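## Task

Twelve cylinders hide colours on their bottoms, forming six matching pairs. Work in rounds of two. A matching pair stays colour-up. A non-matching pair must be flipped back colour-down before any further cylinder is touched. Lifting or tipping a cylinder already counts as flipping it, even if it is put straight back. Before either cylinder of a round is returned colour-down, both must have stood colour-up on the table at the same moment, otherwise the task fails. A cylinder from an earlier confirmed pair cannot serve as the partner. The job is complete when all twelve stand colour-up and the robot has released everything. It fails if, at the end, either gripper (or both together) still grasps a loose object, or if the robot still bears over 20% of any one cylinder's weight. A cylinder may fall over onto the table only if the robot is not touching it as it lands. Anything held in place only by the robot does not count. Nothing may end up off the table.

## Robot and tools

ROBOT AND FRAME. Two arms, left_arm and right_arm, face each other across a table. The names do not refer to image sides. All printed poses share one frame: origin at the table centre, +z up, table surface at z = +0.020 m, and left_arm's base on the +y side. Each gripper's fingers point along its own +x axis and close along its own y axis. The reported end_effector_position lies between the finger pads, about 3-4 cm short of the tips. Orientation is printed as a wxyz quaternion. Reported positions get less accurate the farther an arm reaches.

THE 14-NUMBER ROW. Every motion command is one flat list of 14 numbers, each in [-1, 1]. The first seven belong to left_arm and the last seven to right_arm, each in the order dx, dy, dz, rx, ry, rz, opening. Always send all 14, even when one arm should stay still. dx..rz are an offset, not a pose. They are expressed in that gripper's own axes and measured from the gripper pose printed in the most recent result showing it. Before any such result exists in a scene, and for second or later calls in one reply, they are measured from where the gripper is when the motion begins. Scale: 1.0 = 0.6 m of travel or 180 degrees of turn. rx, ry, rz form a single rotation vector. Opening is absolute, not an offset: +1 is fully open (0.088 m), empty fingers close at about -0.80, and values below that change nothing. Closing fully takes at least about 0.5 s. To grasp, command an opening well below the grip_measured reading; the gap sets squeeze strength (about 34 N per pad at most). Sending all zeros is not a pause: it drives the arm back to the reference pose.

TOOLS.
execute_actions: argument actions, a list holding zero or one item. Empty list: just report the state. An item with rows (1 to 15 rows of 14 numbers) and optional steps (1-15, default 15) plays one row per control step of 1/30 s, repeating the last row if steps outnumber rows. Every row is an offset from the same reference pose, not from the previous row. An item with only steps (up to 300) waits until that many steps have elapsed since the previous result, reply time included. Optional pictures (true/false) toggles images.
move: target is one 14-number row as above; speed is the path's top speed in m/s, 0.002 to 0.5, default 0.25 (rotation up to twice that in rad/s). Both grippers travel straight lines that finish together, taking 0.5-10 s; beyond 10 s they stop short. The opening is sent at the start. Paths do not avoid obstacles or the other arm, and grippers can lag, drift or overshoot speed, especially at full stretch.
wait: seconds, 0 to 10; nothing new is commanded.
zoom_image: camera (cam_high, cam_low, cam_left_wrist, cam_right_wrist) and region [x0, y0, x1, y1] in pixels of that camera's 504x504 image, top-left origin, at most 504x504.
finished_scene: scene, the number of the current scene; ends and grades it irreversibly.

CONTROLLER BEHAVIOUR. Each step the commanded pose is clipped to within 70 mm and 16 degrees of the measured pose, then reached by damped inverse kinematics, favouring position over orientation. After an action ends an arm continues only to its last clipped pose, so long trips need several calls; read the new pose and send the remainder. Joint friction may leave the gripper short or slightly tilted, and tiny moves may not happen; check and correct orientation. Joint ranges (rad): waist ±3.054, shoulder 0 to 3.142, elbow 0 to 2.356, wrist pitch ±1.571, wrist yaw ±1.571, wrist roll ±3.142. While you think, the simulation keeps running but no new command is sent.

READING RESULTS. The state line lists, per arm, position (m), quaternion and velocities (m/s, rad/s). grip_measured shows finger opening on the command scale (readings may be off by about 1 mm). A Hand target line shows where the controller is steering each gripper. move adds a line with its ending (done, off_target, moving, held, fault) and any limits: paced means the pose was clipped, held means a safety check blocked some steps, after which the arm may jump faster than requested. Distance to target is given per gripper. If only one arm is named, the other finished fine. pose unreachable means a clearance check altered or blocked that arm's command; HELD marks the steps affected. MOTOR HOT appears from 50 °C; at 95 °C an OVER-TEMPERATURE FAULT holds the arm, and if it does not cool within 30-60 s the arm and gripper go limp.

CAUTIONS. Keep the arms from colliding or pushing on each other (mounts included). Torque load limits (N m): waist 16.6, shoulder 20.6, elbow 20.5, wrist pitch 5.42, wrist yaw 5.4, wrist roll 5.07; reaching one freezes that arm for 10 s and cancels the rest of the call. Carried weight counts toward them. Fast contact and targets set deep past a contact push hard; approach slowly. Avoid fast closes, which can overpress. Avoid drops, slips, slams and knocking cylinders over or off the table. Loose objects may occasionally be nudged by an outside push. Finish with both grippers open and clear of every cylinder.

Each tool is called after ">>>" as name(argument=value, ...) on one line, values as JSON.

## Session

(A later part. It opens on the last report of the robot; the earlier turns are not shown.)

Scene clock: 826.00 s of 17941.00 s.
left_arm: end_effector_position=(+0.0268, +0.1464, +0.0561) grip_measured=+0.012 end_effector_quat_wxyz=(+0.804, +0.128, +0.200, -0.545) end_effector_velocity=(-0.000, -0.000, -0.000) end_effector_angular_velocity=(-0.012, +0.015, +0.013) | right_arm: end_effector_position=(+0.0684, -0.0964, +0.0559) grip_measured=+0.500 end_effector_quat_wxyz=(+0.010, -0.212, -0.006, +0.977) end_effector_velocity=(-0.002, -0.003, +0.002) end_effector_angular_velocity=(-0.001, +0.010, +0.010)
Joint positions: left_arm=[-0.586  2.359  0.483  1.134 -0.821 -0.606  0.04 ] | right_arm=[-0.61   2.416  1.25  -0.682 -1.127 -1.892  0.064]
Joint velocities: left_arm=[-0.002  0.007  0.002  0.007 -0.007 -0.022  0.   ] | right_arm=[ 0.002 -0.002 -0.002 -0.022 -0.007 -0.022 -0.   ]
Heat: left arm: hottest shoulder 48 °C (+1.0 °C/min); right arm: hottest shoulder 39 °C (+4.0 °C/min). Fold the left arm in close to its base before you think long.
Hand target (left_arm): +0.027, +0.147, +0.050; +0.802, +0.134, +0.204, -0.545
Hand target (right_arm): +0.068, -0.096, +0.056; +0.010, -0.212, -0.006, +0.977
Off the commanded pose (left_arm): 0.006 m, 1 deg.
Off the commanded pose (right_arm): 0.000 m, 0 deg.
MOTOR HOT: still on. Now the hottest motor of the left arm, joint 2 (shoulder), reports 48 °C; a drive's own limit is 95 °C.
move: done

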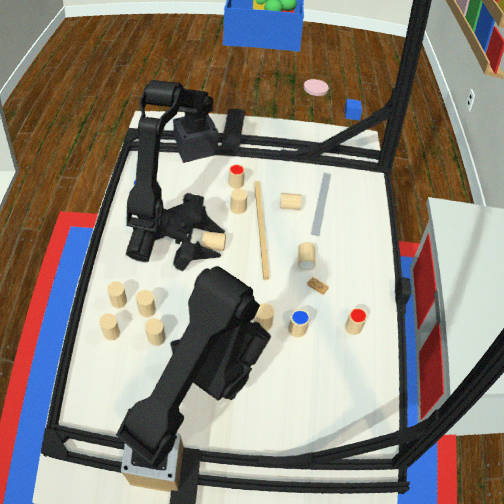

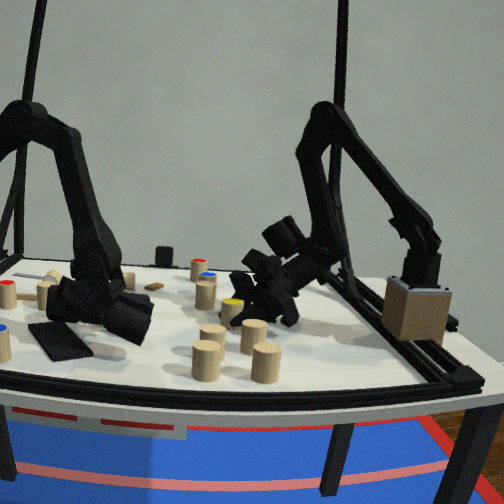

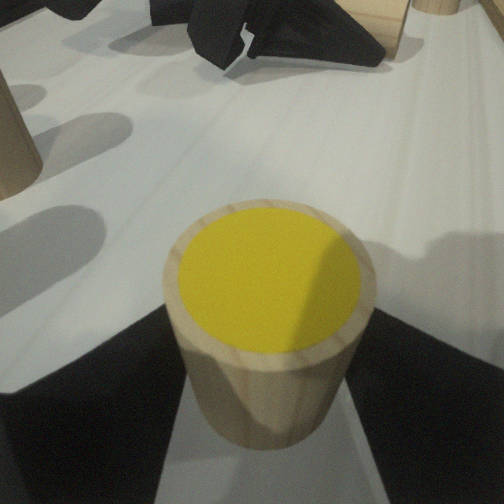

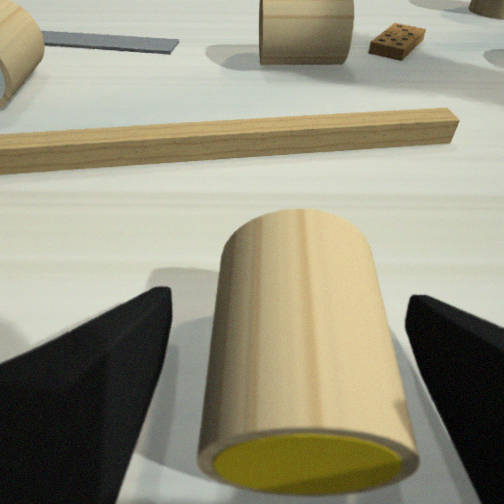

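>>> execute_actions(actions=[{"rows":[[0,0,0,0,0,0,0.4,0,0,0,0,0,0,0.5]],"steps":6}], pictures=false)

Scene clock: 834.87 s of 17941.00 s.
left_arm: end_effector_position=(+0.0269, +0.1462, +0.0555) grip_measured=+0.325 end_effector_quat_wxyz=(+0.804, +0.128, +0.201, -0.545) end_effector_velocity=(-0.001, -0.001, +0.003) end_effector_angular_velocity=(-0.020, +0.021, +0.013) | right_arm: end_effector_position=(+0.0684, -0.0965, +0.0559) grip_measured=+0.500 end_effector_quat_wxyz=(+0.010, -0.212, -0.005, +0.977) end_effector_velocity=(-0.001, -0.001, +0.002) end_effector_angular_velocity=(-0.013, +0.008, -0.003)
Joint positions: left_arm=[-0.585  2.361  0.484  1.133 -0.82  -0.607  0.055] | right_arm=[-0.61   2.416  1.25  -0.682 -1.127 -1.892  0.064]
Joint velocities: left_arm=[-0.002 -0.007 -0.002  0.007 -0.007 -0.022  0.036] | right_arm=[ 0.002 -0.002 -0.002 -0.007 -0.007  0.007 -0.   ]
Heat: left arm: hottest shoulder 46 °C (-1.0 °C/min); right arm: hottest shoulder 39 °C (+4.0 °C/min).
Hand target (left_arm): +0.027, +0.146, +0.056; +0.804, +0.127, +0.200, -0.545
Hand target (right_arm): +0.068, -0.096, +0.056; +0.010, -0.212, -0.005, +0.977
Off the commanded pose (left_arm): 0.001 m, 0 deg.
Off the commanded pose (right_arm): 0.000 m, 0 deg.
MOTOR HOT: cleared. Now the hottest motor of the left arm, joint 2 (shoulder), reports 46 °C.
Steps of this call (steps 1 to 260: nothing new was sent; steps 261 to 266: all 6 steps of this action). Readings (end_effector_position):
261: left_arm (+0.0268, +0.1458, +0.0561) | right_arm (+0.0684, -0.0965, +0.0559)
262: left_arm (+0.0268, +0.1458, +0.0562) | right_arm (+0.0684, -0.0965, +0.0559)
264: left_arm (+0.0267, +0.1460, +0.0557) | right_arm (+0.0684, -0.0965, +0.0559)
266: the state above

>>> execute_actions(actions=[{"rows":[[0,0,0,0,0,0,0.4,0,0,0,0,0,0,-0.3]],"steps":8}], pictures=false)

>>> move(target=[-0.062,0,0.118,0,0,0,0.4,-0.033,0,0.07,0,0,0,-0.3], speed=0.25)

>>> move(target=[0.104,0.358,0.074,0,0.503,0,0.4,0.273,0.07,0.117,0,0.503,0,-0.3], speed=0.5)

Scene clock: 846.97 s of 17941.00 s.
left_arm: end_effector_position=(+0.0270, +0.1463, +0.0555) grip_measured=+0.400 end_effector_quat_wxyz=(+0.804, +0.128, +0.201, -0.545) end_effector_velocity=(+0.001, +0.002, -0.001) end_effector_angular_velocity=(+0.005, -0.005, +0.006) | right_arm: end_effector_position=(+0.0683, -0.0965, +0.0559) grip_measured=+0.000 end_effector_quat_wxyz=(+0.010, -0.211, -0.005, +0.977) end_effector_velocity=(-0.002, -0.003, +0.002) end_effector_angular_velocity=(-0.027, +0.010, -0.003)
Joint positions: left_arm=[-0.585  2.361  0.484  1.133 -0.82  -0.607  0.059] | right_arm=[-0.61   2.416  1.25  -0.682 -1.127 -1.892  0.039]
Joint velocities: left_arm=[-0.002  0.002 -0.002 -0.007 -0.007 -0.007 -0.   ] | right_arm=[ 0.002 -0.002 -0.002 -0.022 -0.007  0.007 -0.   ]
Heat: left arm: hottest shoulder 46 °C (-2.0 °C/min); right arm: hottest shoulder 40 °C (+3.0 °C/min).
Hand target (left_arm): +0.027, +0.146, +0.056; +0.804, +0.128, +0.201, -0.545
Hand target (right_arm): +0.068, -0.096, +0.056; +0.010, -0.211, -0.005, +0.977
Off the commanded pose (left_arm): 0.000 m, 0 deg.
Off the commanded pose (right_arm): 0.000 m, 0 deg.
Steps of this call (steps 1 to 90: nothing new was sent; then 8.83 s passed at rest; steps 91 to 98: all 8 steps of this action). Readings (end_effector_position):
91: left_arm (+0.0270, +0.1463, +0.0555) | right_arm (+0.0684, -0.0965, +0.0559)
92: left_arm (+0.0270, +0.1463, +0.0555) | right_arm (+0.0684, -0.0965, +0.0559)
94: left_arm (+0.0270, +0.1463, +0.0555) | right_arm (+0.0684, -0.0965, +0.0559)
98: the state above

Scene clock: 848.10 s of 17941.00 s.
left_arm: end_effector_position=(+0.0287, +0.1489, +0.1323) grip_measured=+0.400 end_effector_quat_wxyz=(+0.804, +0.135, +0.199, -0.544) end_effector_velocity=(+0.002, +0.006, -0.001) end_effector_angular_velocity=(+0.020, -0.007, +0.008) | right_arm: end_effector_position=(+0.0680, -0.0988, +0.0963) grip_measured=+0.000 end_effector_quat_wxyz=(+0.008, -0.210, +0.003, +0.978) end_effector_velocity=(-0.000, -0.003, +0.002) end_effector_angular_velocity=(-0.014, +0.010, -0.002)
Joint positions: left_arm=[-0.585  1.898  0.428  0.714 -0.82  -0.603  0.059] | right_arm=[-0.61   2.301  1.246 -0.812 -1.127 -1.893  0.039]
Joint velocities: left_arm=[-0.007 -0.022 -0.007 -0.051 -0.007 -0.022 -0.   ] | right_arm=[-0.002 -0.002 -0.002 -0.022 -0.007 -0.007 -0.   ]
Heat: left arm: hottest shoulder 46 °C (-2.0 °C/min); right arm: hottest shoulder 40 °C (+3.0 °C/min).
Hand target (left_arm): +0.027, +0.147, +0.136; +0.804, +0.128, +0.200, -0.545
Hand target (right_arm): +0.069, -0.097, +0.102; +0.010, -0.211, -0.005, +0.977
Off the commanded pose (left_arm): 0.004 m, 1 deg.
Off the commanded pose (right_arm): 0.006 m, 1 deg.
move: done

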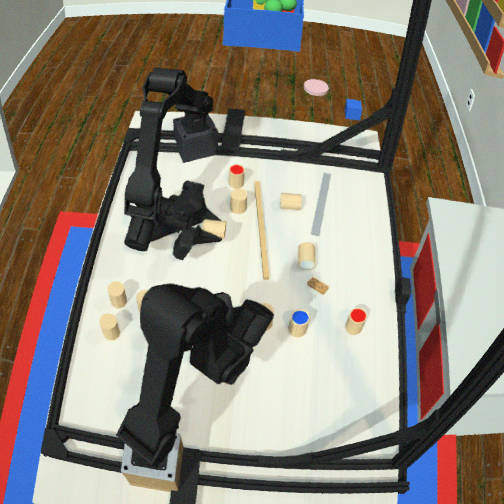

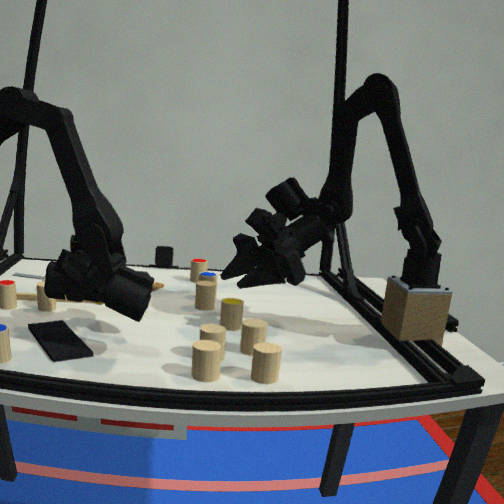

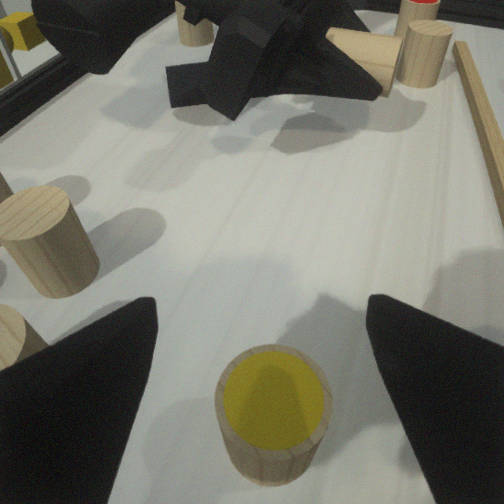

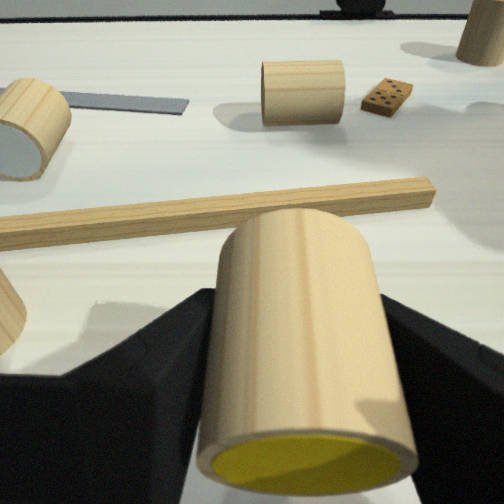

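Scene clock: 850.40 s of 17941.00 s.
left_arm: end_effector_position=(+0.2579, +0.1595, +0.1456) grip_measured=+0.400 end_effector_quat_wxyz=(+0.431, +0.480, +0.709, -0.284) end_effector_velocity=(+0.000, +0.002, -0.001) end_effector_angular_velocity=(+0.020, -0.016, -0.011) | right_arm: end_effector_position=(-0.1128, -0.1416, +0.0961) grip_measured=+0.001 end_effector_quat_wxyz=(+0.003, -0.838, +0.008, +0.546) end_effector_velocity=(+0.005, -0.004, +0.001) end_effector_angular_velocity=(-0.033, -0.022, +0.002)
Joint positions: left_arm=[ 0.434  2.359  1.776 -1.475 -0.028  0.028  0.059] | right_arm=[ 0.359  2.473  1.93  -1.345  0.273 -0.695  0.039]
Joint velocities: left_arm=[-0.007  0.007  0.002 -0.007 -0.022 -0.007 -0.   ] | right_arm=[-0.002  0.007  0.007 -0.037 -0.007 -0.007 -0.   ]
Heat: left arm: hottest shoulder 46 °C (-2.0 °C/min); right arm: hottest shoulder 40 °C (+3.0 °C/min).
Hand target (left_arm): +0.259, +0.158, +0.145; +0.430, +0.482, +0.709, -0.283
Hand target (right_arm): -0.112, -0.140, +0.092; -0.002, +0.841, -0.010, -0.542
Off the commanded pose (left_arm): 0.004 m, 1 deg.
Off the commanded pose (right_arm): 0.005 m, 1 deg.
move: done

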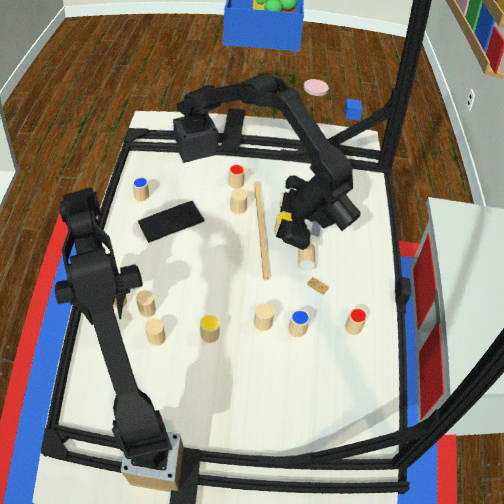

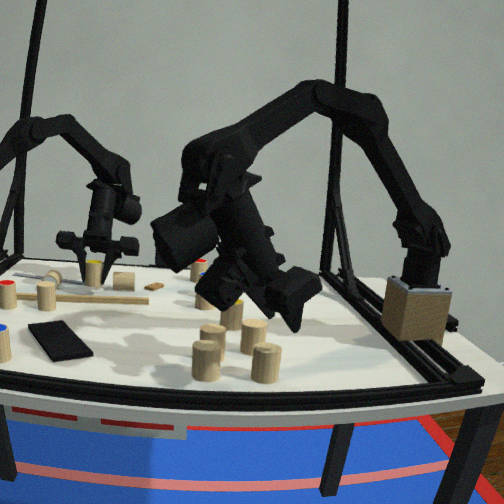

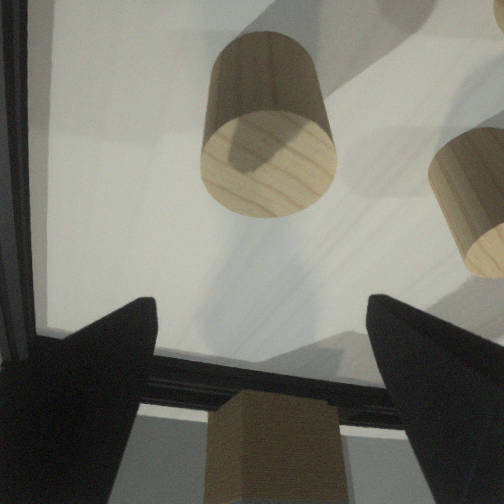

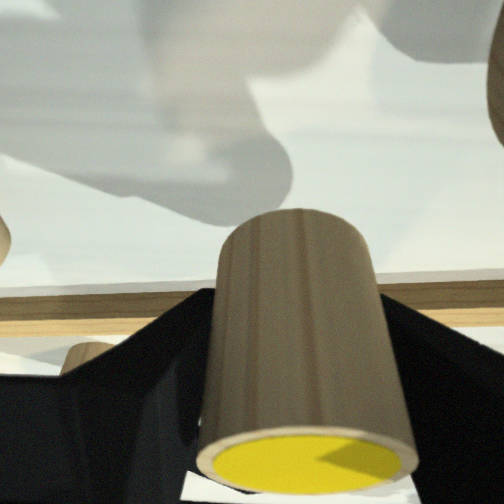

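>>> move(target=[0.111,-0.004,0.071,0,0,-0.003,0.4,0.041,0,0.018,0,0.003,0,-0.3], speed=0.1)

Scene clock: 855.23 s of 17941.00 s.
left_arm: end_effector_position=(+0.2612, +0.1503, +0.0744) grip_measured=+0.400 end_effector_quat_wxyz=(+0.437, +0.475, +0.707, -0.289) end_effector_velocity=(-0.002, -0.000, -0.001) end_effector_angular_velocity=(-0.004, +0.002, +0.007) | right_arm: end_effector_position=(-0.1152, -0.1391, +0.0765) grip_measured=+0.001 end_effector_quat_wxyz=(+0.008, -0.835, +0.006, +0.550) end_effector_velocity=(-0.002, +0.002, +0.001) end_effector_angular_velocity=(+0.000, +0.014, +0.002)
Joint positions: left_arm=[ 0.435  2.503  1.744 -1.28  -0.021  0.028  0.059] | right_arm=[ 0.359  2.504  1.909 -1.281  0.274 -0.694  0.039]
Joint velocities: left_arm=[-0.002 -0.002 -0.007  0.007  0.007 -0.007  0.   ] | right_arm=[-0.002 -0.002  0.002  0.007 -0.007 -0.007 -0.   ]
Heat: left arm: hottest shoulder 46 °C (-3.0 °C/min); right arm: hottest shoulder 40 °C (+3.0 °C/min).
Hand target (left_arm): +0.259, +0.153, +0.067; +0.429, +0.477, +0.712, -0.286
Hand target (right_arm): -0.112, -0.142, +0.069; -0.003, +0.840, -0.008, -0.542
Off the commanded pose (left_arm): 0.008 m, 1 deg.
Off the commanded pose (right_arm): 0.008 m, 1 deg.
move: done

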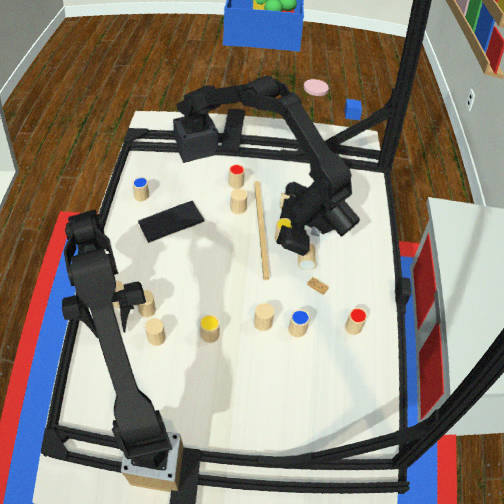

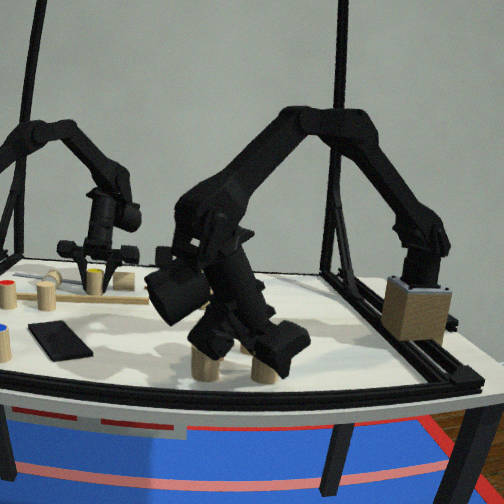

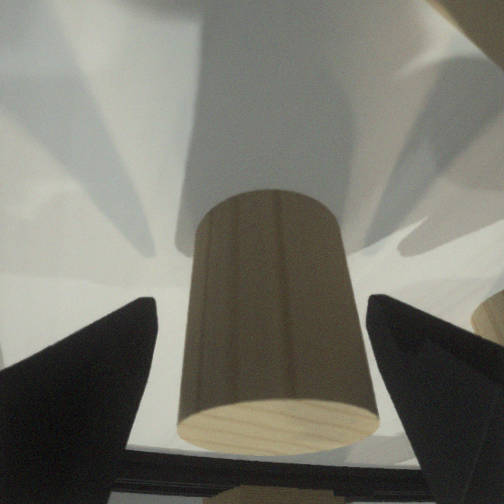

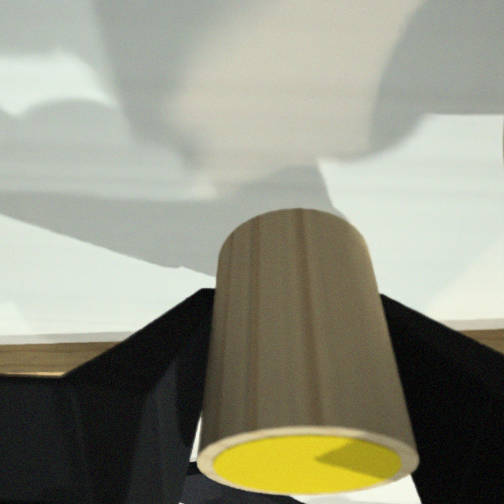

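>>> execute_actions(actions=[{"rows":[[-0.003,0,-0.004,0,0,0,0.4,0,0,0,0,0,0,0.45]],"steps":8}])

Scene clock: 858.37 s of 17941.00 s.
left_arm: end_effector_position=(+0.2613, +0.1501, +0.0751) grip_measured=+0.400 end_effector_quat_wxyz=(+0.437, +0.475, +0.707, -0.289) end_effector_velocity=(+0.000, +0.004, +0.004) end_effector_angular_velocity=(+0.022, -0.008, +0.019) | right_arm: end_effector_position=(-0.1152, -0.1391, +0.0761) grip_measured=+0.407 end_effector_quat_wxyz=(+0.007, -0.835, +0.006, +0.550) end_effector_velocity=(+0.000, -0.003, +0.000) end_effector_angular_velocity=(-0.023, +0.009, -0.002)
Joint positions: left_arm=[ 0.435  2.501  1.744 -1.28  -0.021  0.028  0.059] | right_arm=[ 0.359  2.505  1.909 -1.28   0.274 -0.694  0.059]
Joint velocities: left_arm=[ 0.002 -0.007 -0.002 -0.022 -0.007 -0.022 -0.   ] | right_arm=[-0.002 -0.002 -0.002 -0.007 -0.022 -0.007  0.014]
Heat: left arm: hottest shoulder 46 °C (-3.0 °C/min); right arm: hottest shoulder 40 °C (+2.0 °C/min).
Hand target (left_arm): +0.261, +0.151, +0.077; +0.437, +0.475, +0.707, -0.289
Hand target (right_arm): -0.115, -0.139, +0.076; -0.008, +0.835, -0.005, -0.550
Off the commanded pose (left_arm): 0.002 m, 0 deg.
Off the commanded pose (right_arm): 0.000 m, 0 deg.
Steps of this call (steps 1 to 86: nothing new was sent; steps 87 to 94: all 8 steps of this action). Readings (end_effector_position):
87: left_arm (+0.2613, +0.1501, +0.0743) | right_arm (-0.1151, -0.1390, +0.0762)
88: left_arm (+0.2614, +0.1500, +0.0745) | right_arm (-0.1151, -0.1390, +0.0762)
90: left_arm (+0.2614, +0.1500, +0.0747) | right_arm (-0.1152, -0.1391, +0.0761)
94: the state above

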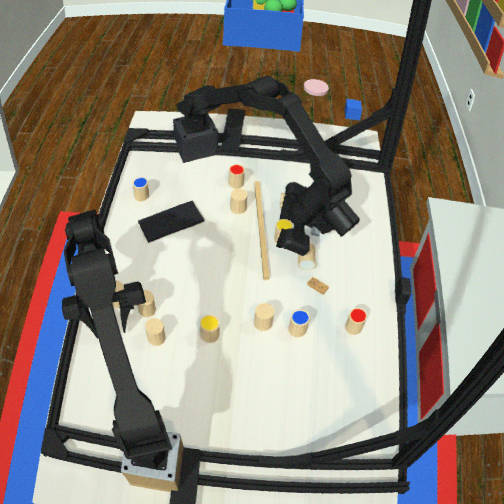

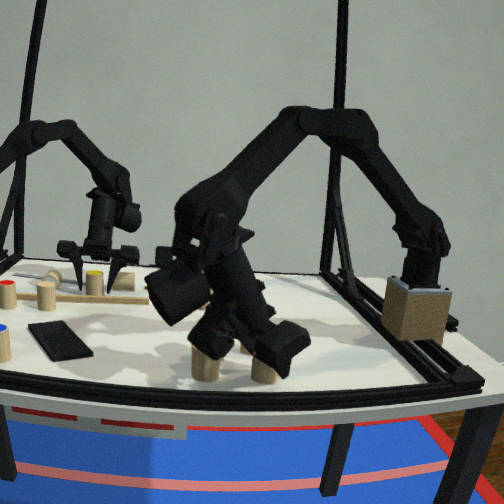

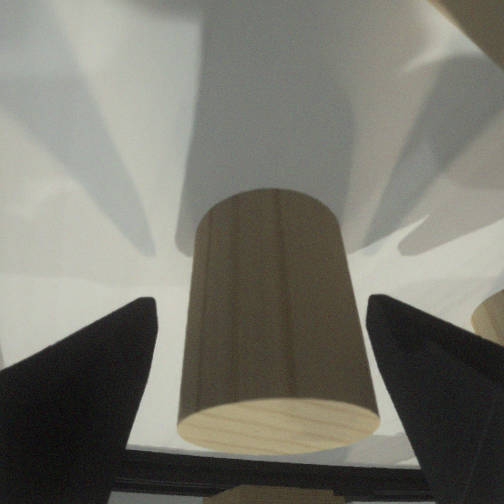

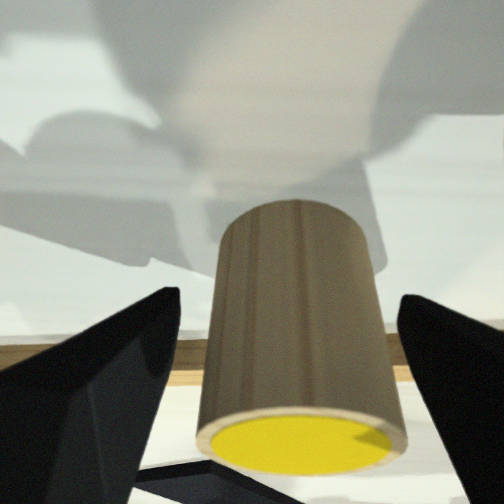

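>>> execute_actions(actions=[{"rows":[[0,0,0,0,0,0,-0.3,0,0,0,0,0,0,0.5]],"steps":7}], pictures=false)

>>> move(target=[-0.036,0,-0.168,0,0,0,-0.3,-0.1,0,-0.042,0,0,0,0.5], speed=0.25)

>>> move(target=[0.238,-0.635,-0.216,0,-0.505,0,-0.3,0.135,-0.183,-0.205,0.508,-0.385,-0.195,0.5], speed=0.5)

Scene clock: 868.50 s of 17941.00 s.
left_arm: end_effector_position=(+0.2612, +0.1506, +0.0754) grip_measured=+0.009 end_effector_quat_wxyz=(+0.437, +0.476, +0.707, -0.289) end_effector_velocity=(+0.001, +0.003, +0.001) end_effector_angular_velocity=(+0.016, -0.018, -0.006) | right_arm: end_effector_position=(-0.1152, -0.1391, +0.0761) grip_measured=+0.495 end_effector_quat_wxyz=(+0.007, -0.835, +0.006, +0.550) end_effector_velocity=(+0.001, -0.004, -0.002) end_effector_angular_velocity=(-0.032, +0.006, +0.011)
Joint positions: left_arm=[ 0.435  2.501  1.743 -1.282 -0.022  0.028  0.039] | right_arm=[ 0.359  2.505  1.909 -1.28   0.274 -0.694  0.063]
Joint velocities: left_arm=[-0.002 -0.002 -0.002 -0.007 -0.022 -0.007 -0.   ] | right_arm=[-0.002  0.002 -0.002 -0.007 -0.022 -0.022  0.002]
Heat: left arm: hottest shoulder 48 °C (-1.0 °C/min); right arm: hottest shoulder 42 °C (+4.0 °C/min).
Hand target (left_arm): +0.261, +0.150, +0.075; +0.437, +0.475, +0.707, -0.289
Hand target (right_arm): -0.115, -0.139, +0.076; -0.007, +0.835, -0.006, -0.550
Off the commanded pose (left_arm): 0.001 m, 0 deg.
Off the commanded pose (right_arm): 0.000 m, 0 deg.
Steps of this call (steps 1 to 90: nothing new was sent; then 6.90 s passed at rest; steps 91 to 97: all 7 steps of this action). Readings (end_effector_position):
91: left_arm (+0.2613, +0.1503, +0.0753) | right_arm (-0.1152, -0.1391, +0.0761)
92: left_arm (+0.2613, +0.1503, +0.0753) | right_arm (-0.1152, -0.1391, +0.0761)
94: left_arm (+0.2612, +0.1505, +0.0754) | right_arm (-0.1152, -0.1391, +0.0761)
97: the state above

Scene clock: 869.70 s of 17941.00 s.
left_arm: end_effector_position=(+0.2300, +0.2222, +0.1375) grip_measured=+0.009 end_effector_quat_wxyz=(+0.435, +0.476, +0.709, -0.288) end_effector_velocity=(+0.001, +0.007, +0.005) end_effector_angular_velocity=(+0.025, -0.014, -0.001) | right_arm: end_effector_position=(-0.1132, -0.1409, +0.1343) grip_measured=+0.500 end_effector_quat_wxyz=(+0.001, -0.840, +0.010, +0.543) end_effector_velocity=(+0.003, -0.003, +0.003) end_effector_angular_velocity=(-0.020, -0.008, +0.002)
Joint positions: left_arm=[ 0.439  2.12   1.336 -1.261 -0.022  0.032  0.039] | right_arm=[ 0.359  2.442  2.026 -1.481  0.274 -0.694  0.063]
Joint velocities: left_arm=[ 0.002 -0.012 -0.007 -0.022 -0.022 -0.007 -0.   ] | right_arm=[-0.002 -0.002  0.002 -0.022 -0.007 -0.007 -0.   ]
Heat: left arm: hottest shoulder 48 °C (-1.0 °C/min); right arm: hottest shoulder 43 °C (+5.0 °C/min).
Hand target (left_arm): +0.231, +0.224, +0.141; +0.437, +0.476, +0.707, -0.288
Hand target (right_arm): -0.116, -0.140, +0.141; -0.007, +0.835, -0.006, -0.550
Off the commanded pose (left_arm): 0.004 m, 0 deg.
Off the commanded pose (right_arm): 0.007 m, 1 deg.
move: done

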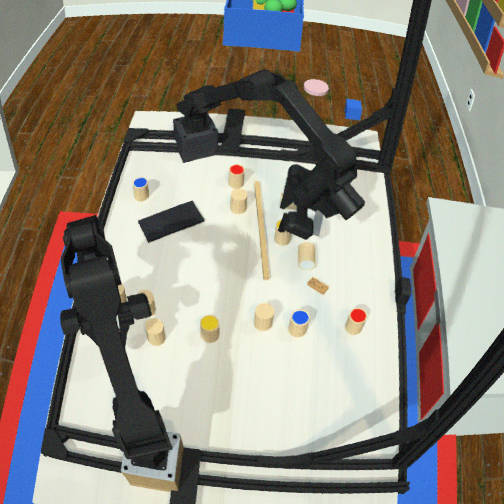

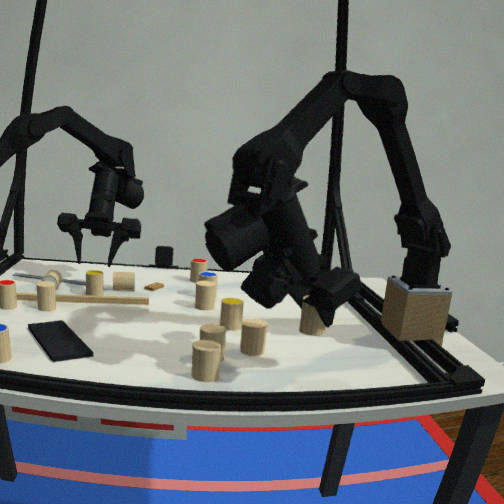

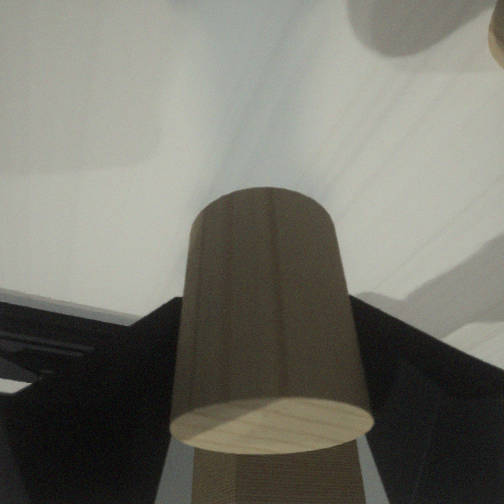

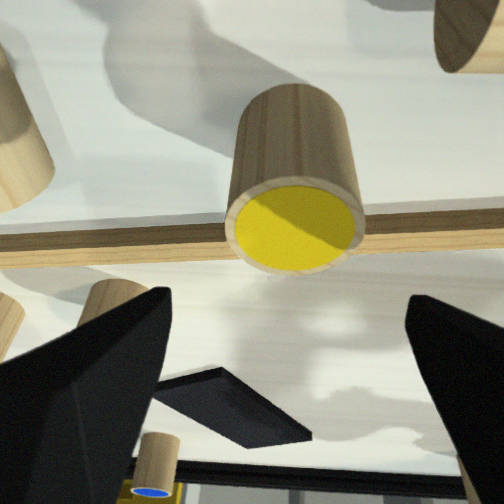

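Scene clock: 872.43 s of 17941.00 s.
left_arm: end_effector_position=(-0.1935, +0.2482, +0.0703) grip_measured=+0.009 end_effector_quat_wxyz=(+0.806, +0.129, +0.199, -0.542) end_effector_velocity=(+0.000, +0.000, +0.003) end_effector_angular_velocity=(-0.019, +0.017, +0.026) | right_arm: end_effector_position=(+0.0307, -0.0292, +0.1197) grip_measured=+0.500 end_effector_quat_wxyz=(+0.692, -0.142, +0.143, +0.693) end_effector_velocity=(+0.001, -0.002, -0.002) end_effector_angular_velocity=(-0.003, -0.005, +0.007)
Joint positions: left_arm=[-1.293  2.465  1.334 -0.661 -1.078 -1.829  0.039] | right_arm=[-0.048  2.072  0.65   0.984  0.371  0.171  0.064]
Joint velocities: left_arm=[-0.002  0.007  0.022 -0.051 -0.007 -0.066 -0.   ] | right_arm=[-0.002  0.002 -0.007  0.007 -0.007 -0.007 -0.   ]
Heat: left arm: hottest shoulder 48 °C (-1.0 °C/min); right arm: hottest shoulder 43 °C (+5.0 °C/min).
Hand target (left_arm): -0.195, +0.248, +0.070; +0.807, +0.127, +0.197, -0.542
Hand target (right_arm): +0.034, -0.032, +0.112; +0.693, -0.149, +0.147, +0.689
Off the commanded pose (left_arm): 0.006 m, 1 deg.
Off the commanded pose (right_arm): 0.011 m, 2 deg.
move: off_target (right_arm)

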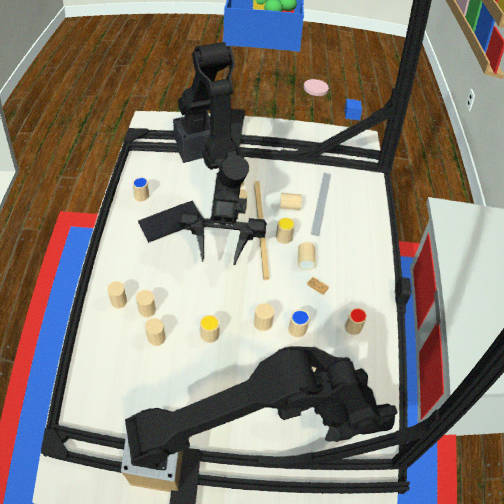

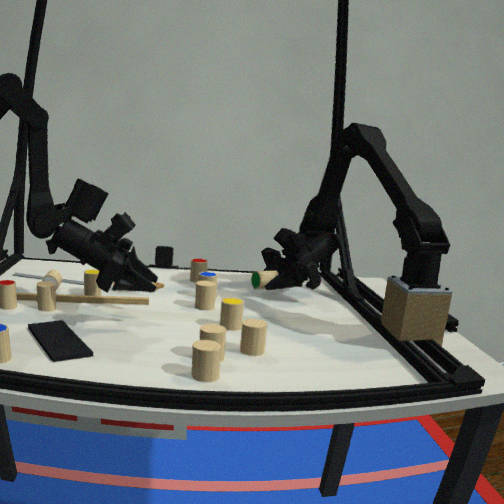

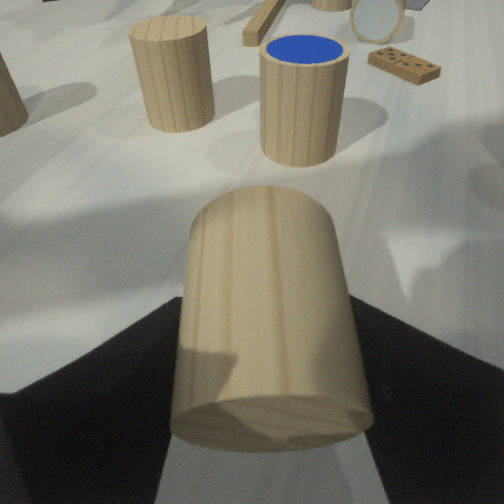

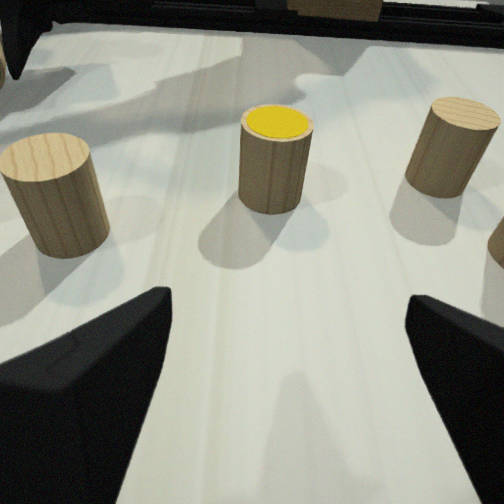

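>>> move(target=[0.018,0,-0.035,0,-0.003,0,-0.3,0.12,0.162,-0.034,-0.022,0,0.051,0.45], speed=0.18)

>>> execute_actions(actions=[{"rows":[[0,0,0,0,0,0,0.5,0,0,0,0,0,0,0.45]],"steps":6}], pictures=false)

Scene clock: 880.80 s of 17941.00 s.
left_arm: end_effector_position=(-0.1925, +0.2474, +0.0534) grip_measured=+0.009 end_effector_quat_wxyz=(+0.808, +0.125, +0.192, -0.543) end_effector_velocity=(-0.000, -0.001, +0.001) end_effector_angular_velocity=(-0.011, +0.011, +0.004) | right_arm: end_effector_position=(-0.0649, +0.0287, +0.0783) grip_measured=+0.450 end_effector_quat_wxyz=(+0.631, -0.149, +0.130, +0.750) end_effector_velocity=(+0.002, +0.001, -0.002) end_effector_angular_velocity=(-0.004, -0.013, -0.006)
Joint positions: left_arm=[-1.294  2.523  1.345 -0.621 -1.095 -1.834  0.039] | right_arm=[0.061 2.394 1.051 0.924 0.316 0.145 0.061]
Joint velocities: left_arm=[ 0.002 -0.002 -0.002  0.007 -0.007 -0.007  0.   ] | right_arm=[-0.002  0.002  0.002 -0.007  0.007 -0.007 -0.   ]
Heat: left arm: hottest shoulder 48 °C (-1.0 °C/min); right arm: hottest shoulder 41 °C (+2.0 °C/min).
Hand target (left_arm): -0.193, +0.248, +0.047; +0.807, +0.127, +0.195, -0.542
Hand target (right_arm): -0.066, +0.029, +0.072; +0.628, -0.154, +0.131, +0.751
Off the commanded pose (left_arm): 0.007 m, 1 deg.
Off the commanded pose (right_arm): 0.006 m, 1 deg.
move: done

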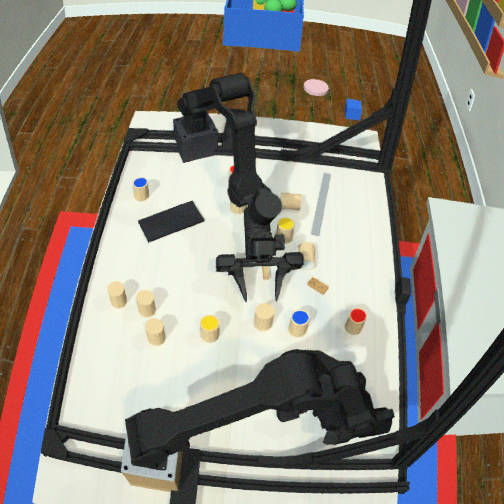

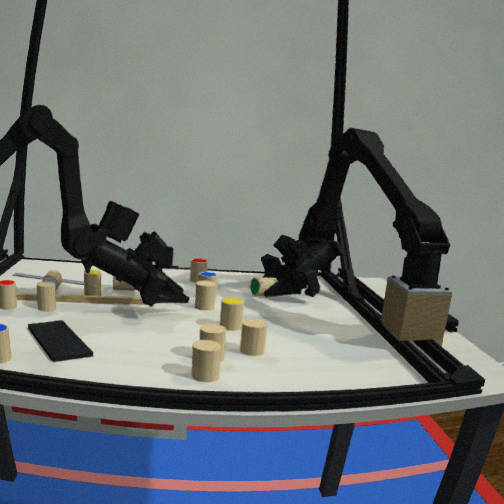

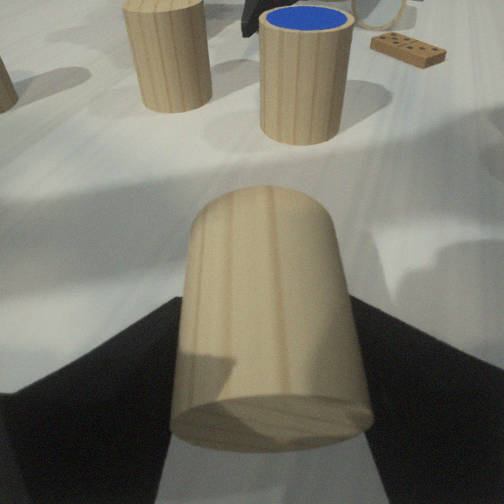

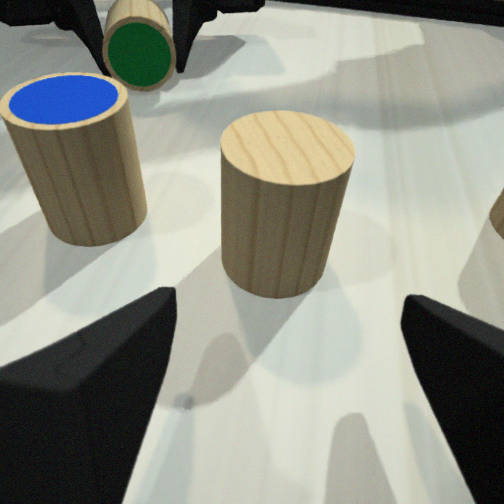

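Scene clock: 881.00 s of 17941.00 s.
left_arm: end_effector_position=(-0.1928, +0.2473, +0.0533) grip_measured=+0.400 end_effector_quat_wxyz=(+0.807, +0.124, +0.192, -0.544) end_effector_velocity=(+0.002, +0.000, -0.000) end_effector_angular_velocity=(+0.001, +0.013, +0.014) | right_arm: end_effector_position=(-0.0649, +0.0287, +0.0783) grip_measured=+0.450 end_effector_quat_wxyz=(+0.631, -0.149, +0.130, +0.750) end_effector_velocity=(+0.000, -0.001, -0.001) end_effector_angular_velocity=(-0.001, -0.026, +0.004)
Joint positions: left_arm=[-1.294  2.523  1.345 -0.619 -1.095 -1.834  0.059] | right_arm=[0.061 2.394 1.051 0.924 0.316 0.145 0.061]
Joint velocities: left_arm=[ 0.002 -0.002 -0.002 -0.007  0.007 -0.022  0.162] | right_arm=[ 0.002 -0.002 -0.002 -0.007  0.007 -0.022  0.   ]
Heat: left arm: hottest shoulder 48 °C (-1.0 °C/min); right arm: hottest shoulder 41 °C (+2.0 °C/min).
Hand target (left_arm): -0.192, +0.247, +0.053; +0.808, +0.125, +0.192, -0.543
Hand target (right_arm): -0.065, +0.029, +0.078; +0.631, -0.149, +0.130, +0.750
Off the commanded pose (left_arm): 0.000 m, 0 deg.
Off the commanded pose (right_arm): 0.000 m, 0 deg.
Steps of this call (steps 1 to 6: all 6 steps of this action). Readings (end_effector_position):
1: left_arm (-0.1925, +0.2474, +0.0534) | right_arm (-0.0649, +0.0287, +0.0783)
2: left_arm (-0.1925, +0.2473, +0.0534) | right_arm (-0.0649, +0.0287, +0.0783)
4: left_arm (-0.1928, +0.2473, +0.0533) | right_arm (-0.0649, +0.0287, +0.0783)
6: the state above

>>> move(target=[-0.015,0,0.03,0,0,0,0.5,0.094,-0.002,0.018,0,0.003,0,0.4], speed=0.12)

Scene clock: 886.37 s of 17941.00 s.
left_arm: end_effector_position=(-0.1927, +0.2473, +0.0694) grip_measured=+0.500 end_effector_quat_wxyz=(+0.808, +0.127, +0.191, -0.543) end_effector_velocity=(-0.000, +0.002, +0.003) end_effector_angular_velocity=(-0.005, -0.012, -0.006) | right_arm: end_effector_position=(-0.0730, +0.0835, +0.0741) grip_measured=+0.400 end_effector_quat_wxyz=(+0.632, -0.147, +0.131, +0.750) end_effector_velocity=(+0.002, +0.002, -0.000) end_effector_angular_velocity=(+0.000, -0.010, -0.006)
Joint positions: left_arm=[-1.294  2.477  1.339 -0.665 -1.095 -1.834  0.063] | right_arm=[0.016 2.512 1.318 0.782 0.276 0.13  0.059]
Joint velocities: left_arm=[-0.007 -0.002  0.002 -0.022 -0.007 -0.007  0.   ] | right_arm=[-0.002  0.002  0.007 -0.007  0.007 -0.007 -0.   ]
Heat: left arm: hottest shoulder 48 °C (+0.0 °C/min); right arm: hottest shoulder 42 °C (+3.0 °C/min).
Hand target (left_arm): -0.193, +0.247, +0.073; +0.807, +0.124, +0.192, -0.544
Hand target (right_arm): -0.073, +0.084, +0.067; +0.630, -0.152, +0.132, +0.750
Off the commanded pose (left_arm): 0.004 m, 0 deg.
Off the commanded pose (right_arm): 0.008 m, 1 deg.
After step 90, 1.43 s passed at rest.
move: done

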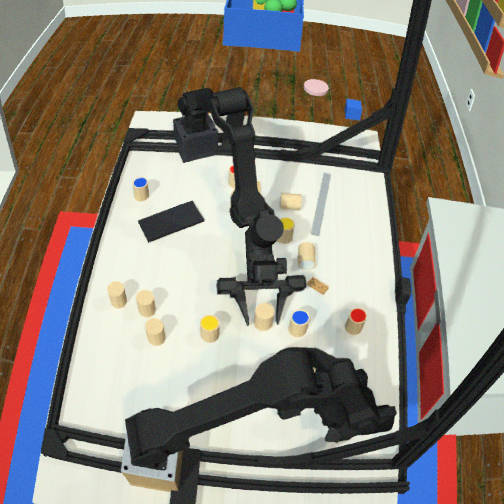

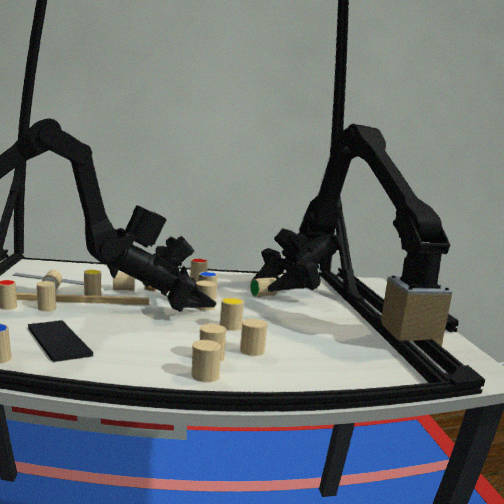

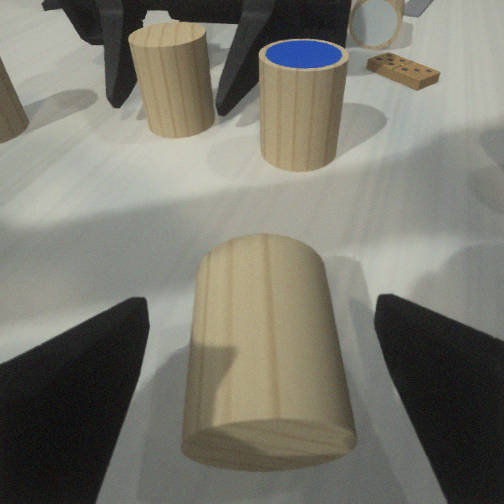

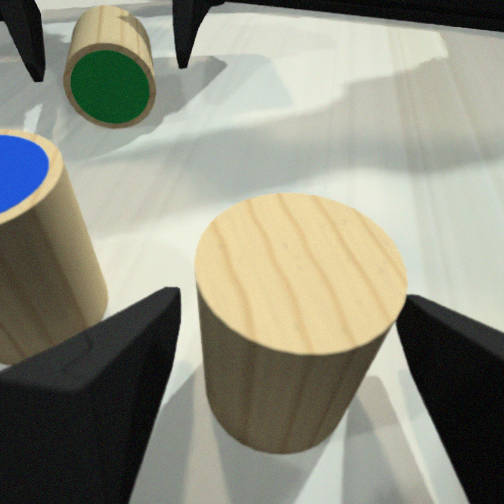

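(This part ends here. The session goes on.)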